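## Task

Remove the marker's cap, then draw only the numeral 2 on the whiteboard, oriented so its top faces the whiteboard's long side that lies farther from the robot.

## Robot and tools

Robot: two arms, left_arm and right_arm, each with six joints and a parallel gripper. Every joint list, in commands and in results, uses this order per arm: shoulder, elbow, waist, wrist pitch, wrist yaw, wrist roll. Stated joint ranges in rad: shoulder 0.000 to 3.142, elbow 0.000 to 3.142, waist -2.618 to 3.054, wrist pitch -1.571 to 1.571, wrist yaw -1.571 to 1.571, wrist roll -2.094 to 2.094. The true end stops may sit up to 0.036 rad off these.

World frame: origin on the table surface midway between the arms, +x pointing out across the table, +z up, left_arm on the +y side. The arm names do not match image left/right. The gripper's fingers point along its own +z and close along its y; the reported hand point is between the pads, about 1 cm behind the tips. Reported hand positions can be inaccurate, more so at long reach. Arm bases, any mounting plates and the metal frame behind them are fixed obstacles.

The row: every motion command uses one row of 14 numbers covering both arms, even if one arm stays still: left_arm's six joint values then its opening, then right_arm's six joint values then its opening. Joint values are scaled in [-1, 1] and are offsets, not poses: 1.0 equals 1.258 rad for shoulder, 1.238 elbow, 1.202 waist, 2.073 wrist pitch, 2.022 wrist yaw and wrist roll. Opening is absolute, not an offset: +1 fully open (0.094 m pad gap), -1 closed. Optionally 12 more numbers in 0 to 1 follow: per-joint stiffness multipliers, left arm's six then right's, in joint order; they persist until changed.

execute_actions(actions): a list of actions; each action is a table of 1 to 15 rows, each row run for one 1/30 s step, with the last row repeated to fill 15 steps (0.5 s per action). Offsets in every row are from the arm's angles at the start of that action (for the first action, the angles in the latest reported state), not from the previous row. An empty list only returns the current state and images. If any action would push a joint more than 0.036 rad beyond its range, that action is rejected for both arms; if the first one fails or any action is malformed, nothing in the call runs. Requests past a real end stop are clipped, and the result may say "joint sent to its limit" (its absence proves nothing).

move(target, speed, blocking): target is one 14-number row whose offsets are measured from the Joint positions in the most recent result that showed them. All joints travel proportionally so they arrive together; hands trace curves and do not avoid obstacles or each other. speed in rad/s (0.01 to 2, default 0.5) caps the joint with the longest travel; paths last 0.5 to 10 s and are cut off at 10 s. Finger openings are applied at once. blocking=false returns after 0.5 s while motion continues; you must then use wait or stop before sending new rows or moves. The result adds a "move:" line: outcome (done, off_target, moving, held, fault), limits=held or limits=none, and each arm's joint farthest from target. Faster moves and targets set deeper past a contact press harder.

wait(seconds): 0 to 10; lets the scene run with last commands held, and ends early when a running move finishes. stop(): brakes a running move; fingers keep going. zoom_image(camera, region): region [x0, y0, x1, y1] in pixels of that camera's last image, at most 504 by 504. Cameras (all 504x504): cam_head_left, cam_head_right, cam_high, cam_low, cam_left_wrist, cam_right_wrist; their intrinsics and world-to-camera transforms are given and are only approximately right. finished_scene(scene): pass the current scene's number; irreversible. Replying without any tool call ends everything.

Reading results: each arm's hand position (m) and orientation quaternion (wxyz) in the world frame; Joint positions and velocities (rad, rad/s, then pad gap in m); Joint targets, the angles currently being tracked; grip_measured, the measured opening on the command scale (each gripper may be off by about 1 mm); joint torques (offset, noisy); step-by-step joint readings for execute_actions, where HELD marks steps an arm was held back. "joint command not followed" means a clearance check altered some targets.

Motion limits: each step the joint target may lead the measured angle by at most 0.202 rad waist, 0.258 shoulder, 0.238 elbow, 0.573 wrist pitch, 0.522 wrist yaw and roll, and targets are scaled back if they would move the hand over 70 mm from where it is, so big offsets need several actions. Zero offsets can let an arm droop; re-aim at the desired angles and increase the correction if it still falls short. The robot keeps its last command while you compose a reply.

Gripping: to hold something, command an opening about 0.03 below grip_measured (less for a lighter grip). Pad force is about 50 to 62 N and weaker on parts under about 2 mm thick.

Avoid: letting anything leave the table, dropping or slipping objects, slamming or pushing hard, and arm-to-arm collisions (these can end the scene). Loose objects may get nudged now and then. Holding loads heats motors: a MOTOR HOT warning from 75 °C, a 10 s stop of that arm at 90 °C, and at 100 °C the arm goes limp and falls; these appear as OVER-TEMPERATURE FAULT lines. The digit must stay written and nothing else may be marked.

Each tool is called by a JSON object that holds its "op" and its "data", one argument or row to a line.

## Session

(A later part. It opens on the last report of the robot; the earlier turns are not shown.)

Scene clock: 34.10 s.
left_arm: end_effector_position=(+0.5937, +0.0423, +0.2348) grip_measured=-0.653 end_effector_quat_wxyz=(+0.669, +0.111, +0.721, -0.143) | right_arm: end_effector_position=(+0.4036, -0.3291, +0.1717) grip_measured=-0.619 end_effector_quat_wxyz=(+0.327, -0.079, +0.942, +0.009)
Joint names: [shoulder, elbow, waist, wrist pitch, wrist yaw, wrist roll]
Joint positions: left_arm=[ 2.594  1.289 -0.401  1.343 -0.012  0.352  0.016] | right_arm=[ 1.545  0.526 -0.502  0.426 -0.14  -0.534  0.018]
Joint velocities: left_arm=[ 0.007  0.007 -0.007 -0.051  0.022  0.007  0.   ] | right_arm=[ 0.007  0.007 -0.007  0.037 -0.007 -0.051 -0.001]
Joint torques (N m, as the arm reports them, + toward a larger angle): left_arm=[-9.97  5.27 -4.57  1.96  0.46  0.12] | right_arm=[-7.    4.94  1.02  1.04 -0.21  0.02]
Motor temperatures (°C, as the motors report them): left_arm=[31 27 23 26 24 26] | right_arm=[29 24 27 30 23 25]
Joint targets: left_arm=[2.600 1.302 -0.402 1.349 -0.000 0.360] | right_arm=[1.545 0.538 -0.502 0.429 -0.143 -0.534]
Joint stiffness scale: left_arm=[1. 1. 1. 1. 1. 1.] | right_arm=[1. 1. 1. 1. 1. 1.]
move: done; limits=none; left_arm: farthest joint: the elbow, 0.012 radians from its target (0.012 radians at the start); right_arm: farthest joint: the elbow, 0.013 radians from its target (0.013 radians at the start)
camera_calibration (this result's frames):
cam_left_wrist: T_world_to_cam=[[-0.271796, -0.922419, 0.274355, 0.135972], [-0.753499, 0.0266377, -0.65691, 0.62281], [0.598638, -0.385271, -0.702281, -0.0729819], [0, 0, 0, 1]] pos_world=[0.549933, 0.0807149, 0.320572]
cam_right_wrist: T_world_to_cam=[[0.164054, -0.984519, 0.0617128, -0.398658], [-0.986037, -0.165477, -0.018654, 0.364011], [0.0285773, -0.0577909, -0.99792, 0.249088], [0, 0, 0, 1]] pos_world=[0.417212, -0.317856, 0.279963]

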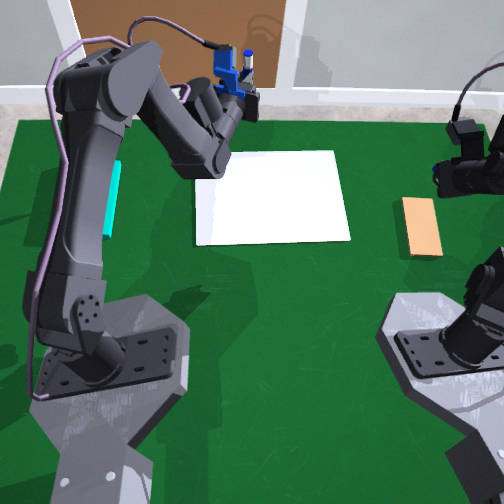

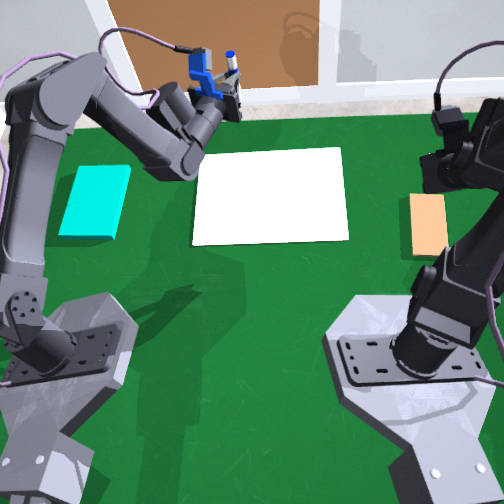

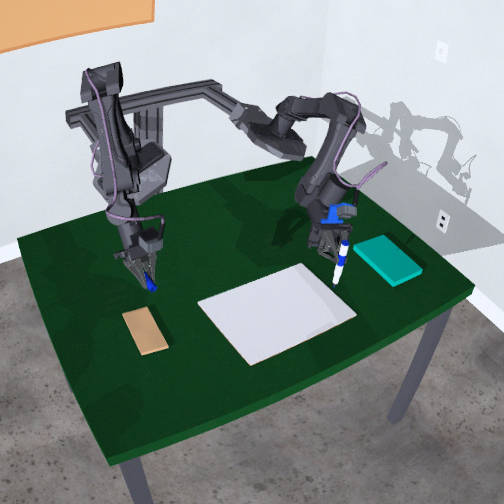

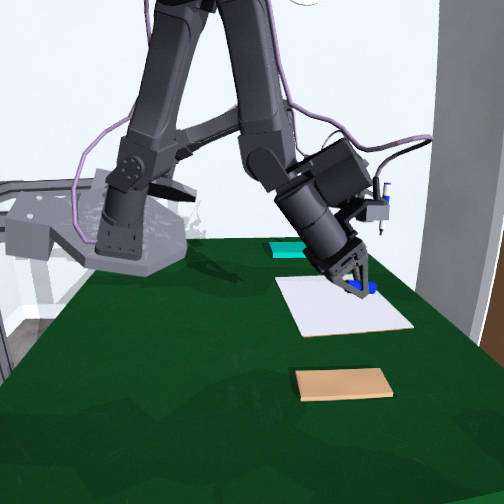

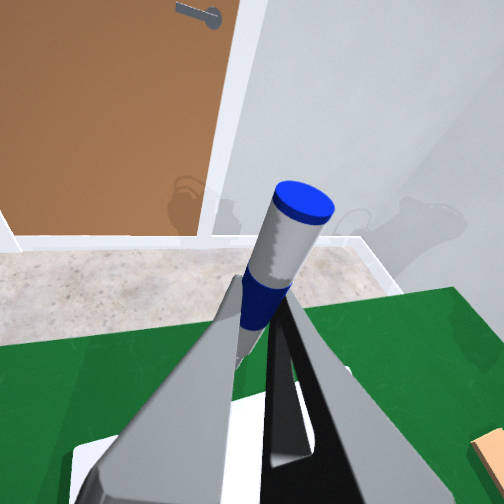

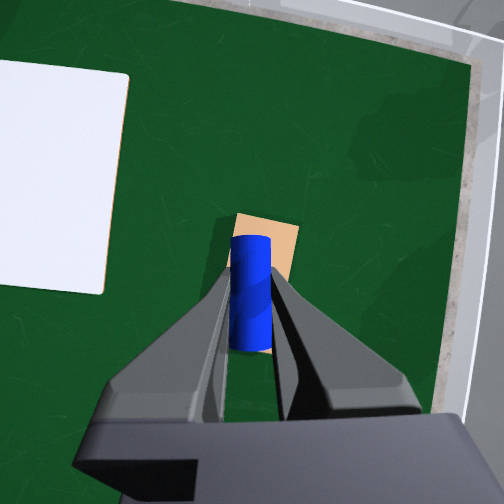

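{"op": "move", "data": {
  "target": [0.14,0.01,0,-0.021,0.004,0.004,-0.8,0,0.01,0,0,0,0,-0.8],
  "speed": 0.2
}}

{"op": "zoom_image", "data": {
  "camera": "cam_high",
  "region": [240,220,400,360]
}}

{"op": "zoom_image", "data": {
  "camera": "cam_low",
  "region": [280,200,420,340]
}}

Scene clock: 35.67 s.
left_arm: end_effector_position=(+0.5470, +0.0138, +0.1365) grip_measured=-0.653 end_effector_quat_wxyz=(+0.590, +0.150, +0.777, -0.156) | right_arm: end_effector_position=(+0.4028, -0.3295, +0.1711) grip_measured=-0.619 end_effector_quat_wxyz=(+0.325, -0.078, +0.943, +0.008)
Joint names: [shoulder, elbow, waist, wrist pitch, wrist yaw, wrist roll]
Joint positions: left_arm=[ 2.766  1.289 -0.401  1.306 -0.012  0.352  0.016] | right_arm=[ 1.545  0.526 -0.502  0.423 -0.136 -0.534  0.018]
Joint velocities: left_arm=[ 0.007  0.002 -0.007 -0.007 -0.037 -0.037 -0.   ] | right_arm=[ 0.022  0.007  0.002 -0.022 -0.022  0.022 -0.002]
Joint torques (N m, as the arm reports them, + toward a larger angle): left_arm=[-9.81  4.49 -4.49  1.82  0.41  0.1 ] | right_arm=[-6.99  4.91  0.99  1.05 -0.2   0.02]
Motor temperatures (°C, as the motors report them): left_arm=[31 27 23 26 24 26] | right_arm=[29 24 26 30 23 25]
Joint targets: left_arm=[2.770 1.302 -0.401 1.300 -0.004 0.360] | right_arm=[1.545 0.538 -0.502 0.426 -0.139 -0.534]
Joint stiffness scale: left_arm=[1. 1. 1. 1. 1. 1.] | right_arm=[1. 1. 1. 1. 1. 1.]
move: done; limits=none; left_arm: farthest joint: the elbow, 0.012 radians from its target (0.012 radians at the start); right_arm: farthest joint: the elbow, 0.013 radians from its target (0.013 radians at the start)
camera_calibration (this result's frames):
cam_left_wrist: T_world_to_cam=[[-0.299996, -0.916346, 0.265165, 0.140616], [-0.85212, 0.132459, -0.506306, 0.55572], [0.428828, -0.377842, -0.820574, -0.016101], [0, 0, 0, 1]] pos_world=[0.522629, 0.0491596, 0.230866]
cam_right_wrist: T_world_to_cam=[[0.16278, -0.984663, 0.0627829, -0.398552], [-0.986365, -0.163964, -0.0141513, 0.363073], [0.0242284, -0.0596233, -0.997927, 0.249636], [0, 0, 0, 1]] pos_world=[0.416951, -0.318024, 0.279279]

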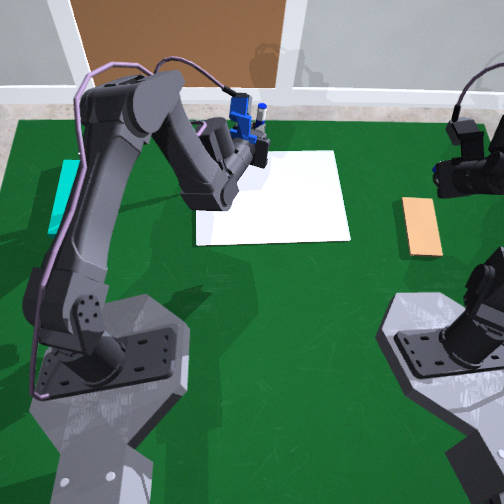

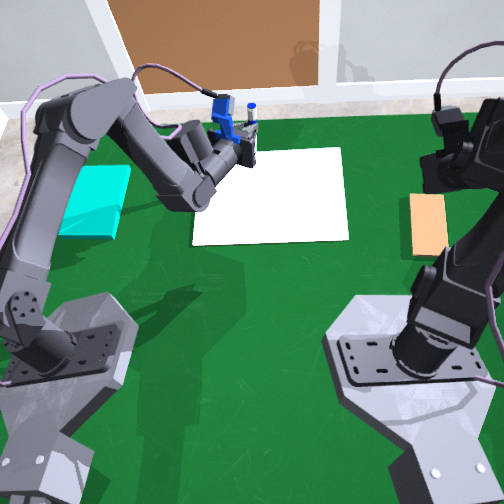

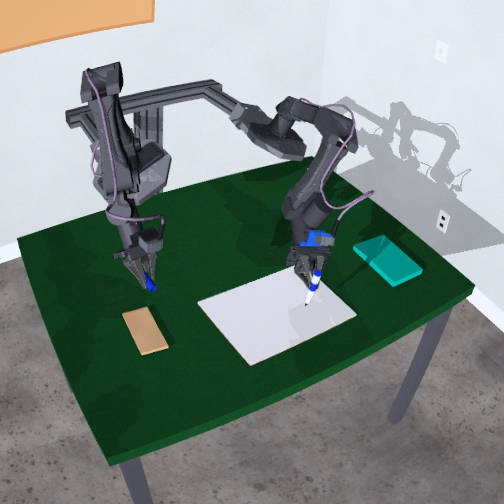

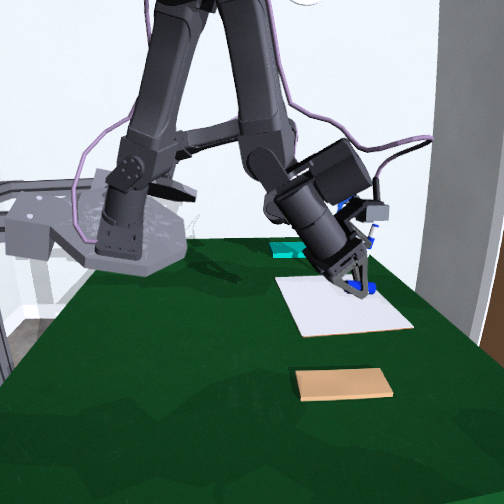

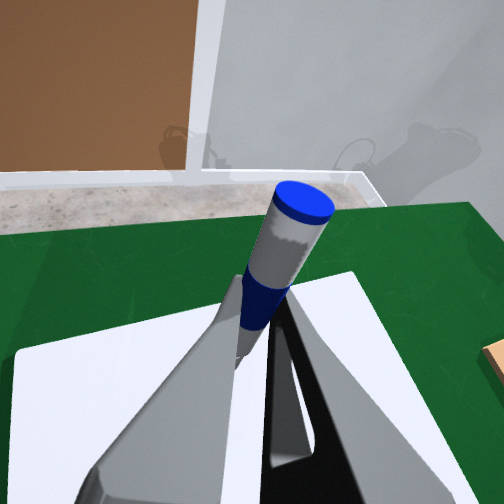

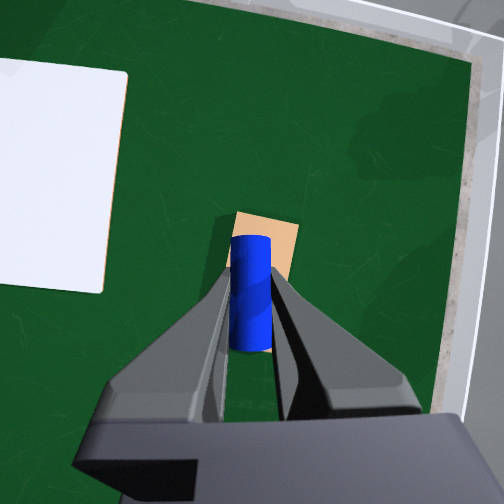

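Region (240, 220, 400, 360) of cam_high's 504x504 image, scaled by 3.150, with more detail than that image has; it fills the top 441 rows of this view, and the rest is white.

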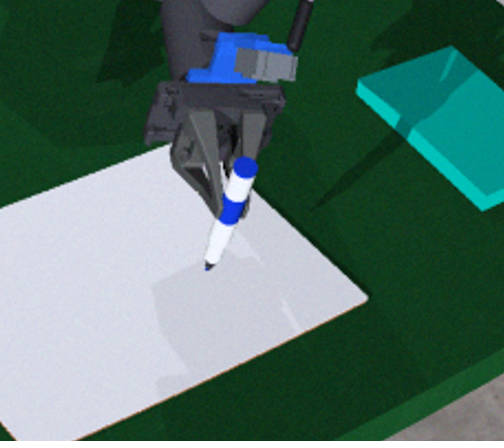

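Region (280, 200, 420, 340) of cam_low's 504x504 image, scaled by 3.600, with more detail than that image has.

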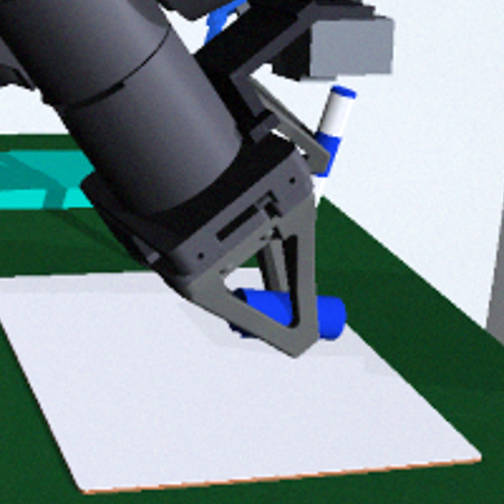

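{"op": "execute_actions", "data": {
  "actions": [
    [[0.01,0.01,0,0,0,0,-0.8,0,0.01,0,0,0,0,-0.8],[0.018,0.01,0,0,0,0,-0.8,0,0.01,0,0,0,0,-0.8],[0.026,0.01,0,0,0,0,-0.8,0,0.01,0,0,0,0,-0.8],[0.034,0.01,0,0,0,0,-0.8,0,0.01,0,0,0,0,-0.8],[0.038,0.01,0,0,0,0,-0.8,0,0.01,0,0,0,0,-0.8]],
    [[0.005,0,0,0,0,0,-0.8,0,0,0,0,0,0,-0.8],[0.01,0,0,0,0,0,-0.8,0,0,0,0,0,0,-0.8]]
  ]
}}

{"op": "zoom_image", "data": {
  "camera": "cam_high",
  "region": [270,250,370,340]
}}

Scene clock: 37.03 s.
left_arm: end_effector_position=(+0.5332, +0.0090, +0.1143) grip_measured=-0.653 end_effector_quat_wxyz=(+0.573, +0.157, +0.788, -0.158) | right_arm: end_effector_position=(+0.4015, -0.3300, +0.1700) grip_measured=-0.619 end_effector_quat_wxyz=(+0.321, -0.078, +0.944, +0.006)
Joint names: [shoulder, elbow, waist, wrist pitch, wrist yaw, wrist roll]
Joint positions: left_arm=[ 2.811  1.289 -0.401  1.308 -0.014  0.352  0.016] | right_arm=[ 1.545  0.526 -0.502  0.418 -0.129 -0.534  0.018]
Joint velocities: left_arm=[-0.002  0.007 -0.007 -0.007 -0.037 -0.007 -0.   ] | right_arm=[-0.012 -0.027  0.017 -0.037 -0.007 -0.037 -0.001]
Joint torques (N m, as the arm reports them, + toward a larger angle): left_arm=[-9.14  3.52 -4.45  1.94  0.33  0.03] | right_arm=[-7.    3.88  1.    1.04 -0.19  0.02]
Motor temperatures (°C, as the motors report them): left_arm=[31 27 23 26 24 26] | right_arm=[29 24 26 30 23 25]
Joint targets: left_arm=[2.824 1.289 -0.401 1.308 -0.013 0.352] | right_arm=[1.545 0.526 -0.502 0.421 -0.132 -0.534]
Joint stiffness scale: left_arm=[1. 1. 1. 1. 1. 1.] | right_arm=[1. 1. 1. 1. 1. 1.]
Step readings (joint positions; steps 1 to 15: 1st action; 16 to 30: 2nd action):
0: left_arm=[2.766 1.289 -0.401 1.306 -0.012 0.352] | right_arm=[1.545 0.526 -0.502 0.423 -0.136 -0.534]
1: left_arm=[2.766 1.289 -0.401 1.306 -0.013 0.352] | right_arm=[1.545 0.526 -0.502 0.423 -0.135 -0.534]
2: left_arm=[2.767 1.289 -0.401 1.306 -0.013 0.352] | right_arm=[1.545 0.526 -0.502 0.423 -0.135 -0.534]
4: left_arm=[2.773 1.289 -0.401 1.310 -0.013 0.352] | right_arm=[1.545 0.526 -0.502 0.422 -0.134 -0.534]
8: left_arm=[2.800 1.289 -0.401 1.311 -0.013 0.352] | right_arm=[1.545 0.526 -0.502 0.421 -0.133 -0.534]
15: left_arm=[2.811 1.289 -0.401 1.308 -0.013 0.352] | right_arm=[1.545 0.526 -0.502 0.420 -0.132 -0.534]
16: left_arm=[2.811 1.289 -0.401 1.308 -0.013 0.352] | right_arm=[1.545 0.526 -0.502 0.420 -0.132 -0.534]
17: left_arm=[2.811 1.289 -0.401 1.308 -0.013 0.352] | right_arm=[1.545 0.526 -0.502 0.420 -0.131 -0.534]
19: left_arm=[2.811 1.289 -0.401 1.308 -0.014 0.352] | right_arm=[1.545 0.526 -0.502 0.419 -0.130 -0.534]
23: left_arm=[2.811 1.289 -0.401 1.308 -0.014 0.352] | right_arm=[1.545 0.526 -0.502 0.418 -0.129 -0.534]
30: Joint positions above
camera_calibration (this result's frames):
cam_left_wrist: T_world_to_cam=[[-0.30424, -0.915442, 0.263446, 0.14037], [-0.868326, 0.152784, -0.471877, 0.537852], [0.391726, -0.372321, -0.841385, -0.0081523], [0, 0, 0, 1]] pos_world=[0.51293, 0.0432905, 0.209961]
cam_right_wrist: T_world_to_cam=[[0.160573, -0.984906, 0.064628, -0.398348], [-0.986891, -0.161281, -0.00584976, 0.361281], [0.0161847, -0.0628415, -0.997892, 0.25069], [0, 0, 0, 1]] pos_world=[0.416451, -0.318314, 0.278019]

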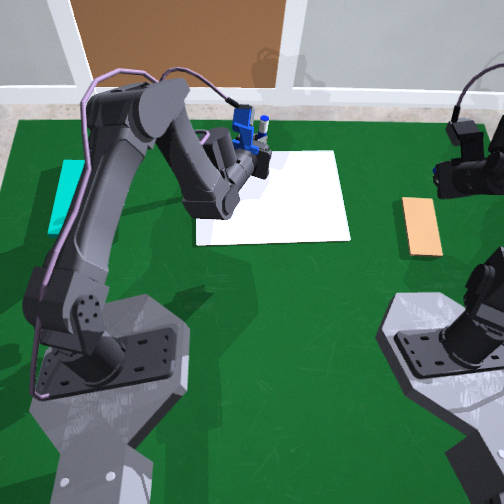

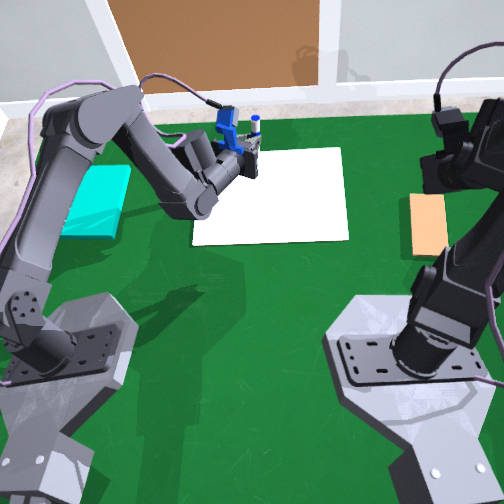

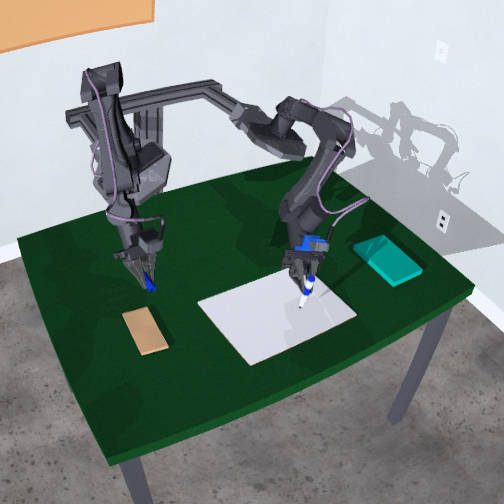

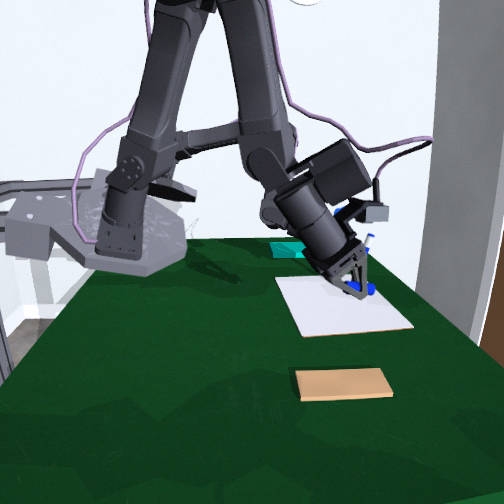

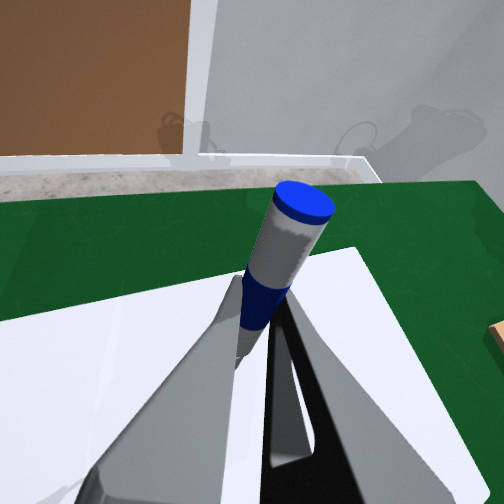

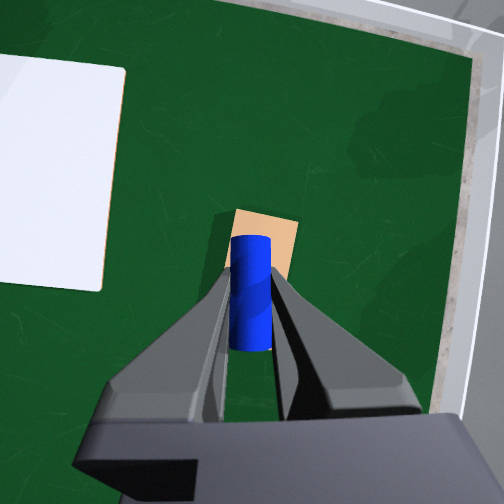

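Region (270, 250, 370, 340) of cam_high's 504x504 image, scaled by 5.040, with more detail than that image has; it fills the top 454 rows of this view, and the rest is white.

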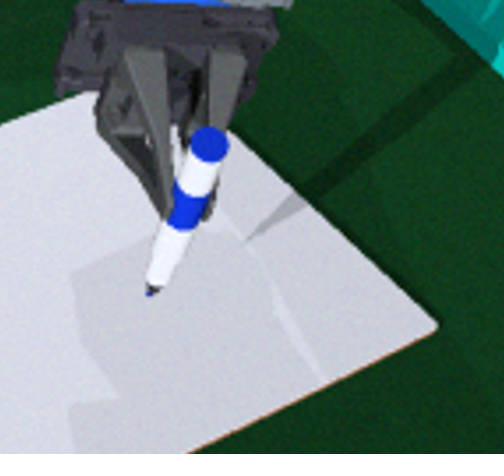

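{"op": "execute_actions", "data": {
  "actions": [
    [[0,0,0,-0.006,0,0,-0.8,0,0.01,0,0,0,0,-0.8],[0,0,0,-0.012,0,0,-0.8,0,0.01,0,0,0,0,-0.8],[0,0,0,-0.018,0,0,-0.8,0,0.01,0,0,0,0,-0.8],[0,0,0,-0.024,0,0,-0.8,0,0.01,0,0,0,0,-0.8],[0,0,0,-0.03,0,0,-0.8,0,0.01,0,0,0,0,-0.8]]
  ]
}}

{"op": "zoom_image", "data": {
  "camera": "cam_high",
  "region": [270,250,370,340]
}}

Scene clock: 37.90 s.
left_arm: end_effector_position=(+0.5280, +0.0063, +0.1041) grip_measured=-0.653 end_effector_quat_wxyz=(+0.554, +0.165, +0.800, -0.161) | right_arm: end_effector_position=(+0.4007, -0.3303, +0.1694) grip_measured=-0.619 end_effector_quat_wxyz=(+0.319, -0.077, +0.945, +0.005)
Joint names: [shoulder, elbow, waist, wrist pitch, wrist yaw, wrist roll]
Joint positions: left_arm=[ 2.811  1.289 -0.401  1.261 -0.015  0.352  0.016] | right_arm=[ 1.545  0.526 -0.502  0.415 -0.125 -0.534  0.018]
Joint velocities: left_arm=[-0.007  0.002 -0.007 -0.007 -0.022 -0.037 -0.001] | right_arm=[ 0.002  0.012  0.007 -0.022  0.051 -0.037 -0.   ]
Joint torques (N m, as the arm reports them, + toward a larger angle): left_arm=[-10.01   3.38  -4.49   1.78   0.34   0.04] | right_arm=[-6.98  4.91  1.06  1.03 -0.21  0.02]
Motor temperatures (°C, as the motors report them): left_arm=[31 27 23 26 24 26] | right_arm=[29 24 26 30 23 25]
Joint targets: left_arm=[2.811 1.289 -0.401 1.246 -0.014 0.352] | right_arm=[1.545 0.538 -0.502 0.417 -0.129 -0.534]
Joint stiffness scale: left_arm=[1. 1. 1. 1. 1. 1.] | right_arm=[1. 1. 1. 1. 1. 1.]
Step readings (joint positions):
0: left_arm=[2.811 1.289 -0.401 1.308 -0.014 0.352] | right_arm=[1.545 0.526 -0.502 0.418 -0.128 -0.534]
1: left_arm=[2.811 1.289 -0.401 1.308 -0.014 0.352] | right_arm=[1.545 0.526 -0.502 0.417 -0.128 -0.534]
2: left_arm=[2.811 1.289 -0.401 1.307 -0.015 0.352] | right_arm=[1.545 0.526 -0.502 0.417 -0.128 -0.534]
4: left_arm=[2.811 1.289 -0.401 1.299 -0.015 0.352] | right_arm=[1.545 0.526 -0.502 0.416 -0.127 -0.534]
8: left_arm=[2.811 1.289 -0.401 1.274 -0.015 0.352] | right_arm=[1.545 0.526 -0.502 0.415 -0.126 -0.534]
15: Joint positions above
camera_calibration (this result's frames):
cam_left_wrist: T_world_to_cam=[[-0.310109, -0.913845, 0.262144, 0.142259], [-0.883882, 0.175589, -0.433498, 0.533024], [0.350121, -0.366136, -0.862183, 0.00837838], [0, 0, 0, 1]] pos_world=[0.512313, 0.0394773, 0.200996]
cam_right_wrist: T_world_to_cam=[[0.159531, -0.985019, 0.0654726, -0.398229], [-0.98712, -0.159973, -0.0015352, 0.360303], [0.0119861, -0.0643844, -0.997853, 0.251277], [0, 0, 0, 1]] pos_world=[0.41618, -0.318447, 0.277363]

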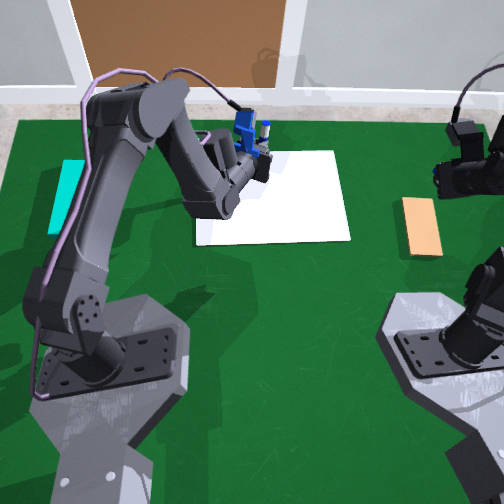

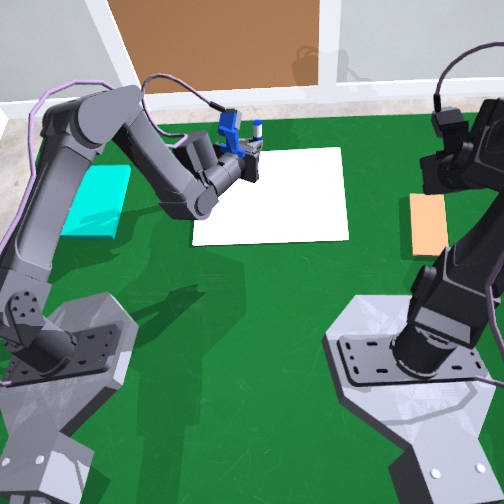

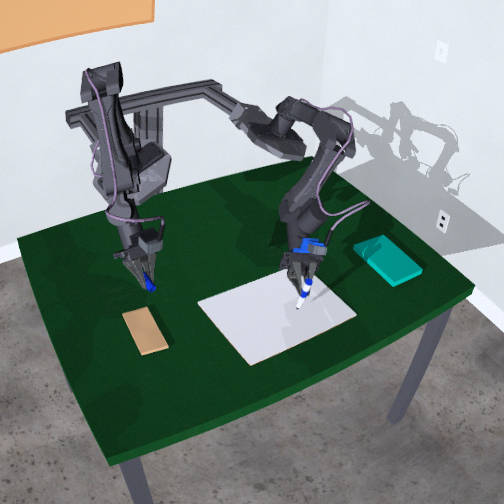

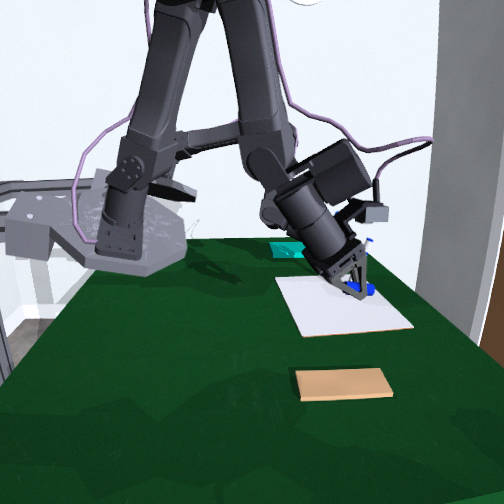

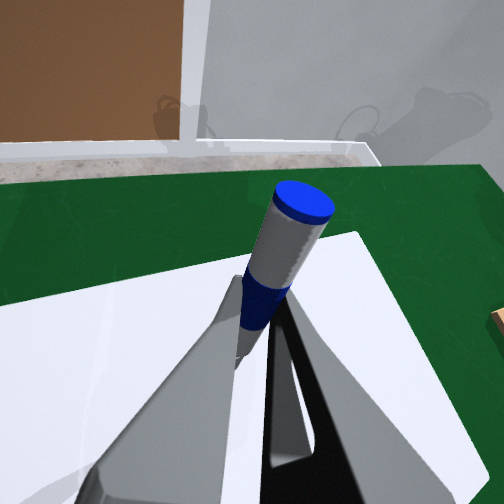

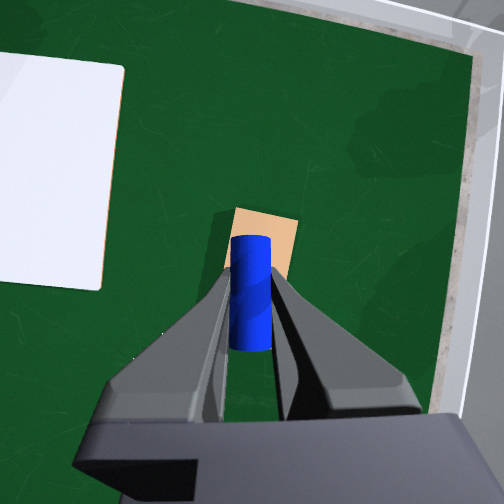

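Region (270, 250, 370, 340) of cam_high's 504x504 image, scaled by 5.040, with more detail than that image has; it fills the top 454 rows of this view, and the rest is white.

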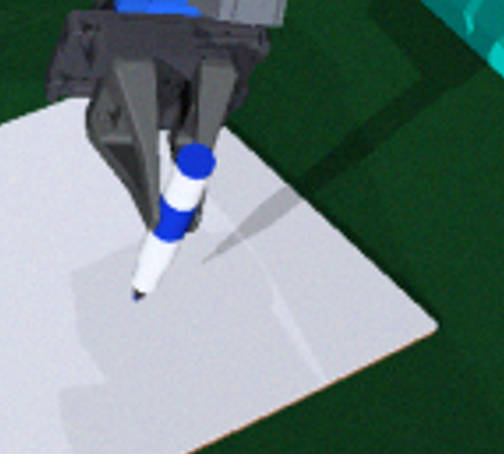

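{"op": "execute_actions", "data": {
  "actions": [
    [[0.01,0,0,-0.006,0,0,-0.8,0,0.01,0,0,0,0,-0.8],[0.014,0,0,-0.006,0,0,-0.8,0,0.01,0,0,0,0,-0.8],[0.018,0,0,-0.006,0,0,-0.8,0,0.01,0,0,0,0,-0.8],[0.022,0,0,-0.006,0,0,-0.8,0,0.01,0,0,0,0,-0.8],[0.024,0,0,-0.006,0,0,-0.8,0,0.01,0,0,0,0,-0.8]]
  ]
}}

{"op": "zoom_image", "data": {
  "camera": "cam_high",
  "region": [270,250,370,340]
}}

Scene clock: 38.73 s.
left_arm: end_effector_position=(+0.5198, +0.0039, +0.0918) grip_measured=-0.653 end_effector_quat_wxyz=(+0.543, +0.170, +0.806, -0.162) | right_arm: end_effector_position=(+0.4001, -0.3306, +0.1689) grip_measured=-0.619 end_effector_quat_wxyz=(+0.317, -0.077, +0.945, +0.005)
Joint names: [shoulder, elbow, waist, wrist pitch, wrist yaw, wrist roll]
Joint positions: left_arm=[ 2.834  1.289 -0.401  1.255 -0.016  0.352  0.016] | right_arm=[ 1.545  0.526 -0.502  0.412 -0.122 -0.534  0.018]
Joint velocities: left_arm=[ 0.007  0.017 -0.022 -0.051 -0.037 -0.037  0.   ] | right_arm=[-0.002 -0.007 -0.012  0.007 -0.037  0.007 -0.   ]
Joint torques (N m, as the arm reports them, + toward a larger angle): left_arm=[-9.33  3.1  -4.41  1.8   0.34  0.03] | right_arm=[-6.98  4.92  1.04  1.03 -0.2   0.01]
Motor temperatures (°C, as the motors report them): left_arm=[31 27 23 26 24 26] | right_arm=[29 24 26 30 23 25]
Joint targets: left_arm=[2.841 1.289 -0.401 1.248 -0.015 0.352] | right_arm=[1.545 0.538 -0.502 0.415 -0.125 -0.534]
Joint stiffness scale: left_arm=[1. 1. 1. 1. 1. 1.] | right_arm=[1. 1. 1. 1. 1. 1.]
Step readings (joint positions):
0: left_arm=[2.811 1.289 -0.401 1.258 -0.015 0.352] | right_arm=[1.545 0.526 -0.502 0.415 -0.125 -0.534]
1: left_arm=[2.811 1.289 -0.401 1.258 -0.015 0.352] | right_arm=[1.545 0.526 -0.502 0.414 -0.125 -0.534]
2: left_arm=[2.811 1.289 -0.401 1.258 -0.015 0.352] | right_arm=[1.545 0.526 -0.502 0.414 -0.124 -0.534]
4: left_arm=[2.813 1.289 -0.401 1.258 -0.016 0.352] | right_arm=[1.545 0.526 -0.502 0.413 -0.123 -0.534]
8: left_arm=[2.827 1.289 -0.401 1.258 -0.016 0.352] | right_arm=[1.545 0.526 -0.502 0.412 -0.122 -0.534]
15: Joint positions above
camera_calibration (this result's frames):
cam_left_wrist: T_world_to_cam=[[-0.313004, -0.913121, 0.261225, 0.142292], [-0.892274, 0.188489, -0.410266, 0.523077], [0.325385, -0.361499, -0.873752, 0.0137514], [0, 0, 0, 1]] pos_world=[0.506791, 0.0363064, 0.189446]
cam_right_wrist: T_world_to_cam=[[0.158412, -0.98513, 0.0665125, -0.398163], [-0.98734, -0.158602, 0.00245293, 0.359464], [0.00813256, -0.066059, -0.997783, 0.25172], [0, 0, 0, 1]] pos_world=[0.41594, -0.318602, 0.276763]

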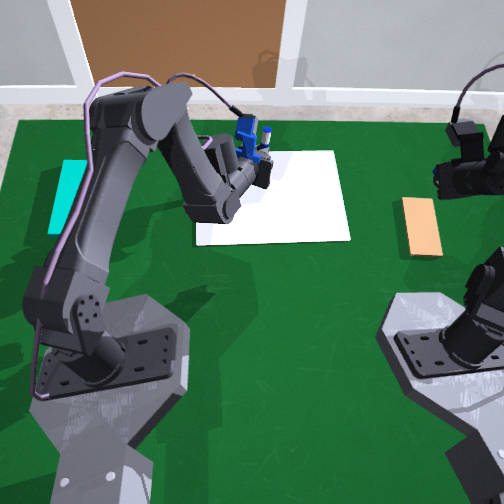

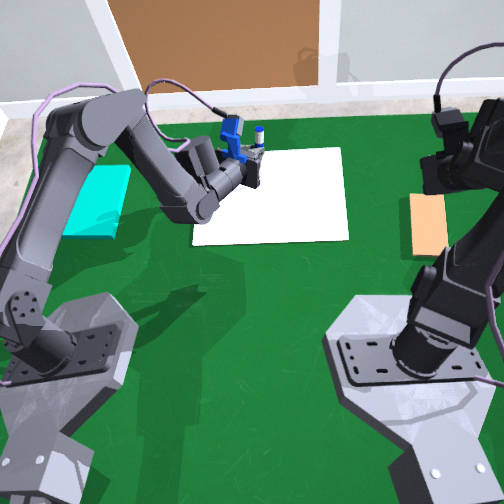

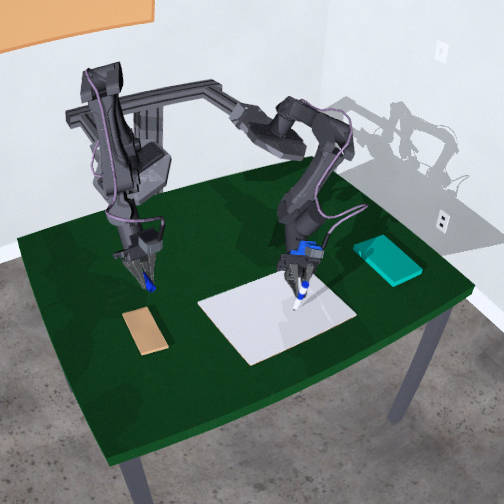

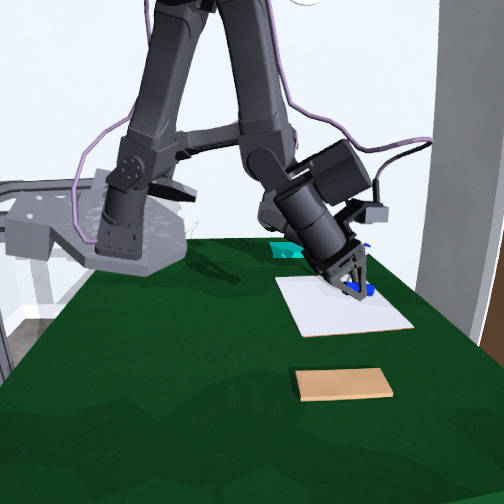

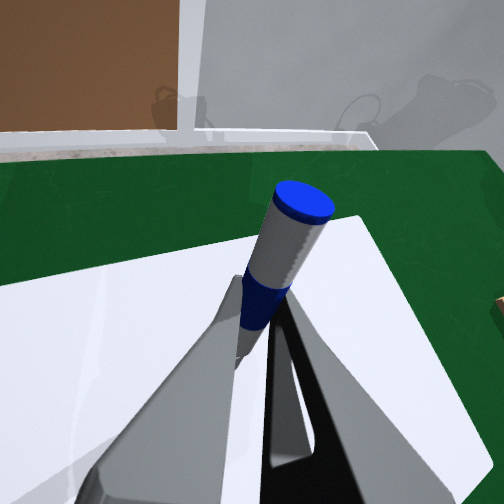

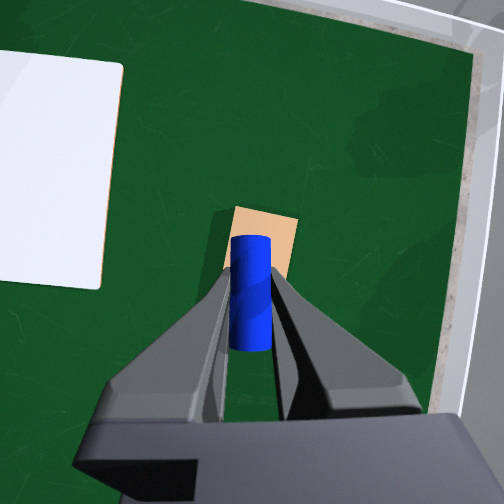

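Region (270, 250, 370, 340) of cam_high's 504x504 image, scaled by 5.040, with more detail than that image has; it fills the top 454 rows of this view, and the rest is white.

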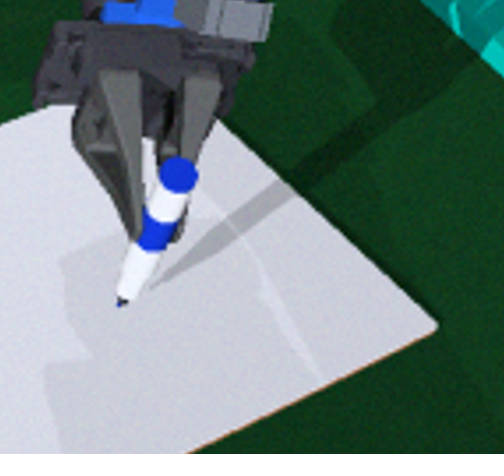

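{"op": "execute_actions", "data": {
  "actions": [
    [[0.01,0,0,-0.004,0,0,-0.8,0,0.01,0,0,0,0,-0.8],[0.014,0,0,-0.004,0,0,-0.8,0,0.01,0,0,0,0,-0.8],[0.017,0,0,-0.004,0,0,-0.8,0,0.01,0,0,0,0,-0.8],[0.019,0,0,-0.004,0,0,-0.8,0,0.01,0,0,0,0,-0.8]]
  ]
}}

{"op": "zoom_image", "data": {
  "camera": "cam_high",
  "region": [270,250,370,340]
}}

Scene clock: 39.63 s.
left_arm: end_effector_position=(+0.5147, +0.0026, +0.0847) grip_measured=-0.653 end_effector_quat_wxyz=(+0.537, +0.172, +0.810, -0.162) | right_arm: end_effector_position=(+0.3993, -0.3309, +0.1683) grip_measured=-0.619 end_effector_quat_wxyz=(+0.315, -0.076, +0.946, +0.004)
Joint names: [shoulder, elbow, waist, wrist pitch, wrist yaw, wrist roll]
Joint positions: left_arm=[ 2.848  1.289 -0.401  1.255 -0.017  0.352  0.016] | right_arm=[ 1.545  0.526 -0.502  0.409 -0.119 -0.534  0.018]
Joint velocities: left_arm=[-0.012 -0.017  0.012  0.007 -0.11   0.007  0.001] | right_arm=[-0.007 -0.012 -0.002 -0.007 -0.066  0.007 -0.001]
Joint torques (N m, as the arm reports them, + toward a larger angle): left_arm=[-9.1   3.19 -4.47  1.79  0.33  0.03] | right_arm=[-7.    4.91  1.02  1.04 -0.19  0.03]
Motor temperatures (°C, as the motors report them): left_arm=[31 27 23 27 24 26] | right_arm=[29 24 26 30 23 25]
Joint targets: left_arm=[2.857 1.289 -0.401 1.247 -0.016 0.352] | right_arm=[1.545 0.538 -0.502 0.412 -0.122 -0.534]
Joint stiffness scale: left_arm=[1. 1. 1. 1. 1. 1.] | right_arm=[1. 1. 1. 1. 1. 1.]
Step readings (joint positions):
0: left_arm=[2.834 1.289 -0.401 1.255 -0.016 0.352] | right_arm=[1.545 0.526 -0.502 0.411 -0.122 -0.534]
1: left_arm=[2.834 1.289 -0.401 1.255 -0.016 0.352] | right_arm=[1.545 0.526 -0.502 0.411 -0.121 -0.534]
2: left_arm=[2.834 1.289 -0.401 1.255 -0.017 0.352] | right_arm=[1.545 0.526 -0.502 0.411 -0.121 -0.534]
4: left_arm=[2.836 1.289 -0.401 1.255 -0.017 0.352] | right_arm=[1.545 0.526 -0.502 0.410 -0.120 -0.534]
8: left_arm=[2.845 1.289 -0.401 1.255 -0.017 0.352] | right_arm=[1.545 0.526 -0.502 0.409 -0.119 -0.534]
15: Joint positions above
camera_calibration (this result's frames):
cam_left_wrist: T_world_to_cam=[[-0.314437, -0.91278, 0.260695, 0.142168], [-0.896506, 0.19525, -0.397685, 0.516973], [0.312099, -0.358762, -0.879707, 0.0160277], [0, 0, 0, 1]] pos_world=[0.50317, 0.0345791, 0.18263]
cam_right_wrist: T_world_to_cam=[[0.157393, -0.985235, 0.0673771, -0.398055], [-0.987528, -0.157297, 0.00676799, 0.358475], [0.00393014, -0.067602, -0.997705, 0.252295], [0, 0, 0, 1]] pos_world=[0.415663, -0.318735, 0.27611]

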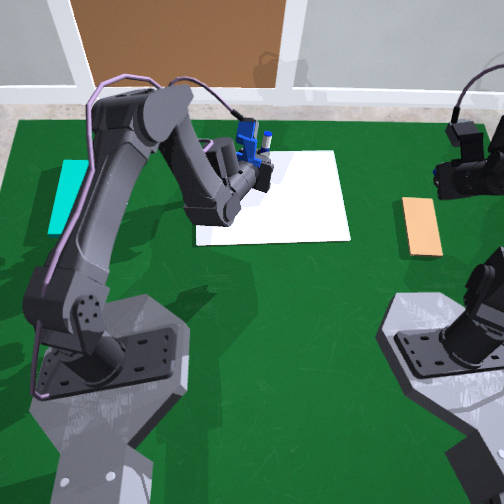

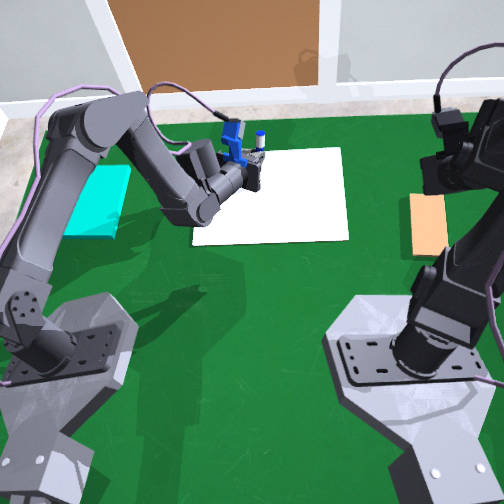

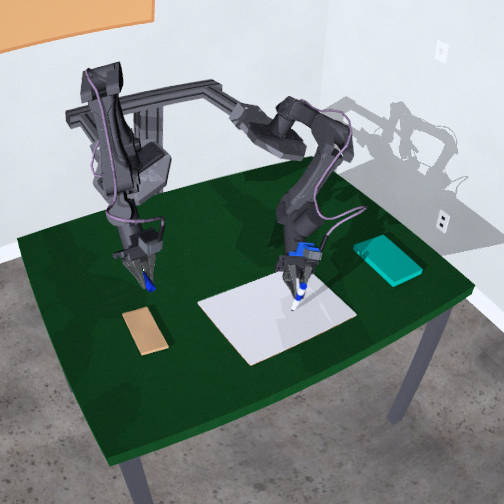

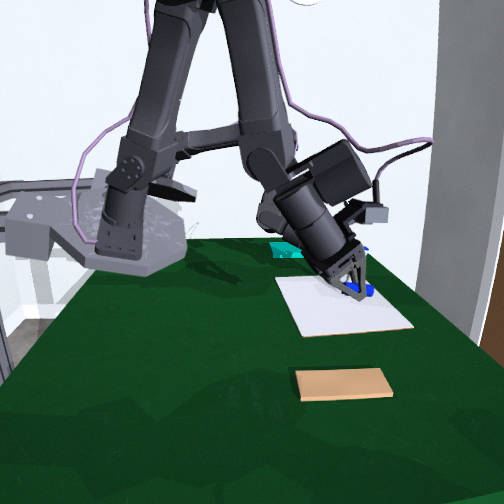

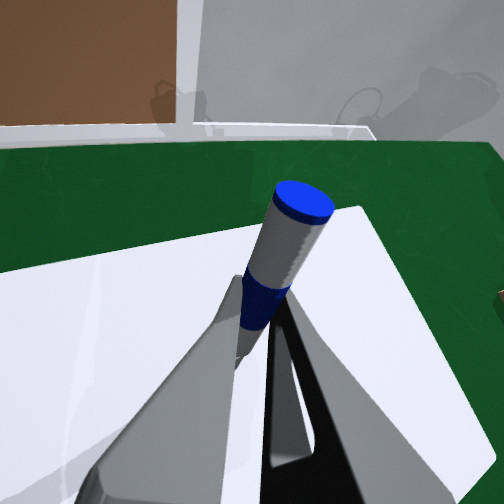

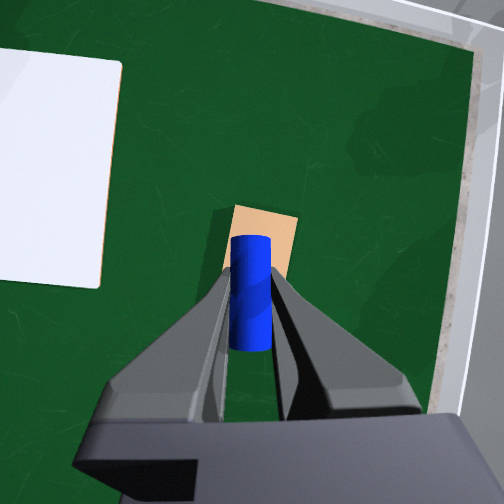

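Region (270, 250, 370, 340) of cam_high's 504x504 image, scaled by 5.040, with more detail than that image has; it fills the top 454 rows of this view, and the rest is white.

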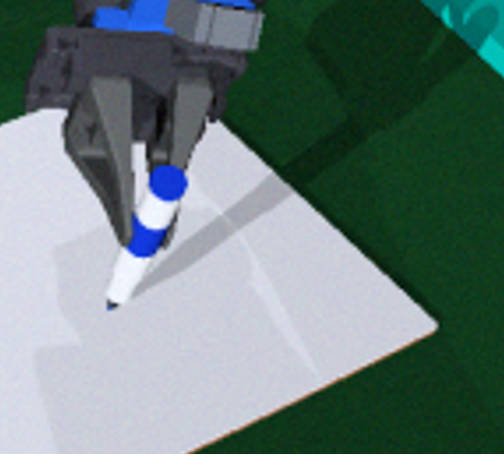

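{"op": "execute_actions", "data": {
  "actions": [
    [[0,0,0,-0.006,0,0,-0.8,0,0.01,0,0,0,0,-0.8],[0,0,0,-0.01,0,0,-0.8,0,0.01,0,0,0,0,-0.8],[0,0,0,-0.014,0,0,-0.8,0,0.01,0,0,0,0,-0.8],[0,0,0,-0.018,0,0,-0.8,0,0.01,0,0,0,0,-0.8]]
  ]
}}

{"op": "zoom_image", "data": {
  "camera": "cam_high",
  "region": [270,250,370,340]
}}

Scene clock: 40.40 s.
left_arm: end_effector_position=(+0.5140, +0.0024, +0.0833) grip_measured=-0.653 end_effector_quat_wxyz=(+0.534, +0.173, +0.811, -0.162) | right_arm: end_effector_position=(+0.3986, -0.3312, +0.1677) grip_measured=-0.619 end_effector_quat_wxyz=(+0.313, -0.076, +0.947, +0.003)
Joint names: [shoulder, elbow, waist, wrist pitch, wrist yaw, wrist roll]
Joint positions: left_arm=[ 2.848  1.289 -0.401  1.248 -0.018  0.352  0.016] | right_arm=[ 1.545  0.526 -0.502  0.406 -0.115 -0.534  0.018]
Joint velocities: left_arm=[-0.002 -0.002 -0.007 -0.051 -0.081 -0.051 -0.001] | right_arm=[ 0.007 -0.002  0.002 -0.095  0.007  0.066 -0.   ]
Joint torques (N m, as the arm reports them, + toward a larger angle): left_arm=[-9.98  3.22 -4.44  1.51  0.33  0.03] | right_arm=[-6.95  4.95  1.05  1.03 -0.19  0.01]
Motor temperatures (°C, as the motors report them): left_arm=[31 27 23 27 24 26] | right_arm=[29 24 26 30 23 25]
Joint targets: left_arm=[2.848 1.289 -0.401 1.218 -0.017 0.352] | right_arm=[1.545 0.538 -0.502 0.409 -0.118 -0.534]
Joint stiffness scale: left_arm=[1. 1. 1. 1. 1. 1.] | right_arm=[1. 1. 1. 1. 1. 1.]
Step readings (joint positions):
0: left_arm=[2.848 1.289 -0.401 1.255 -0.017 0.352] | right_arm=[1.545 0.526 -0.502 0.409 -0.119 -0.534]
1: left_arm=[2.848 1.289 -0.401 1.255 -0.017 0.352] | right_arm=[1.545 0.526 -0.502 0.408 -0.118 -0.534]
2: left_arm=[2.848 1.289 -0.401 1.254 -0.017 0.352] | right_arm=[1.545 0.526 -0.502 0.408 -0.117 -0.534]
4: left_arm=[2.848 1.289 -0.401 1.249 -0.018 0.352] | right_arm=[1.545 0.526 -0.502 0.407 -0.117 -0.534]
8: left_arm=[2.848 1.289 -0.401 1.248 -0.018 0.352] | right_arm=[1.545 0.526 -0.502 0.406 -0.116 -0.534]
15: Joint positions above
camera_calibration (this result's frames):
cam_left_wrist: T_world_to_cam=[[-0.314712, -0.912799, 0.260297, 0.142273], [-0.898394, 0.197947, -0.392053, 0.516262], [0.30634, -0.357233, -0.882349, 0.0181276], [0, 0, 0, 1]] pos_world=[0.503029, 0.0341503, 0.181363]
cam_right_wrist: T_world_to_cam=[[0.156387, -0.985335, 0.0682516, -0.397952], [-0.987696, -0.155994, 0.0110833, 0.357478], [-0.000273917, -0.0691451, -0.997607, 0.252864], [0, 0, 0, 1]] pos_world=[0.415383, -0.318868, 0.275457]

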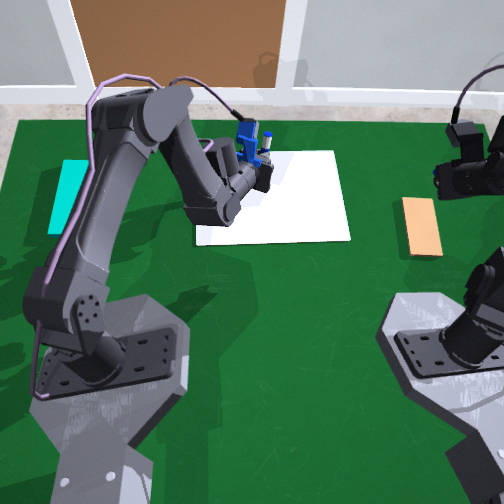

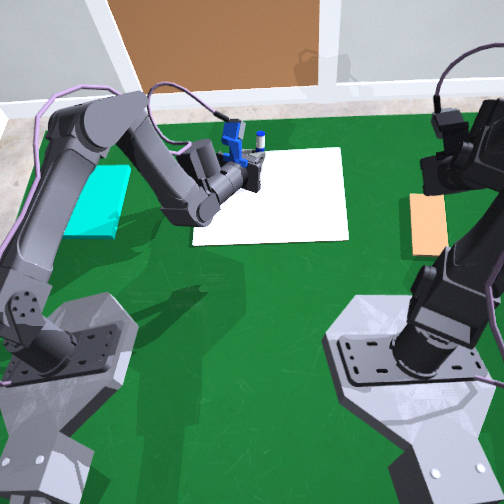

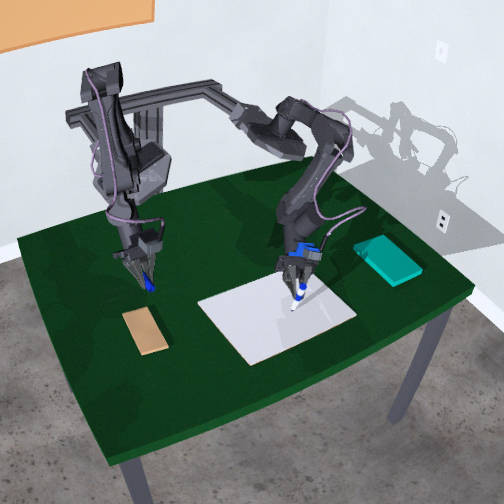

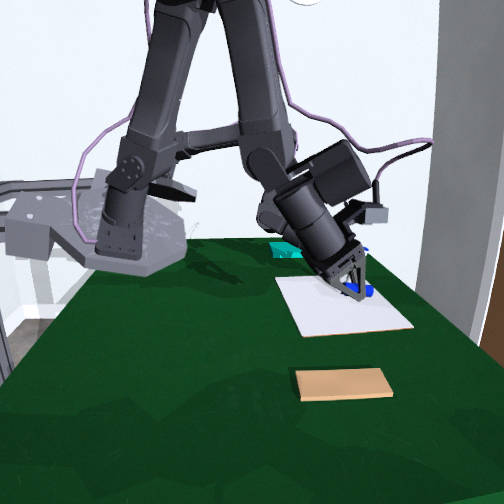

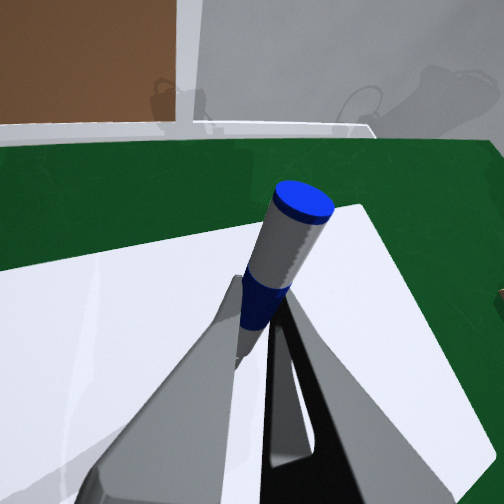

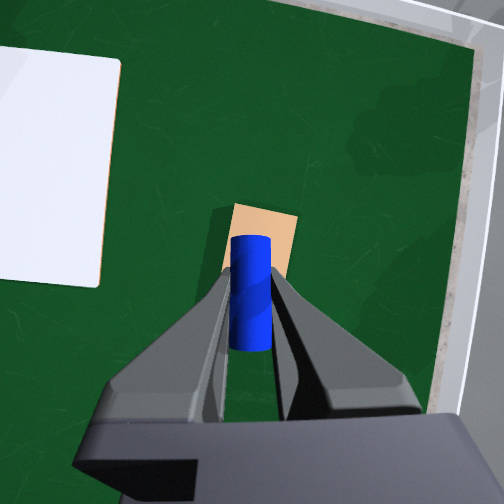

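Region (270, 250, 370, 340) of cam_high's 504x504 image, scaled by 5.040, with more detail than that image has; it fills the top 454 rows of this view, and the rest is white.

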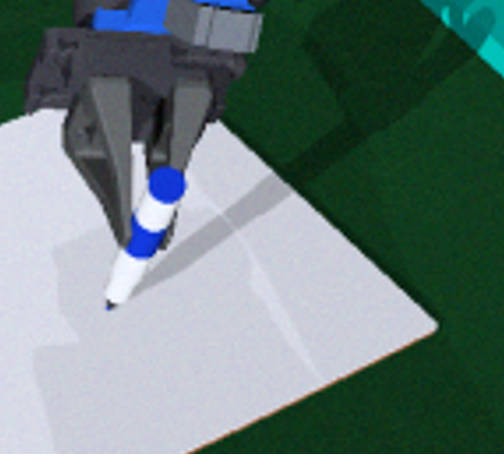

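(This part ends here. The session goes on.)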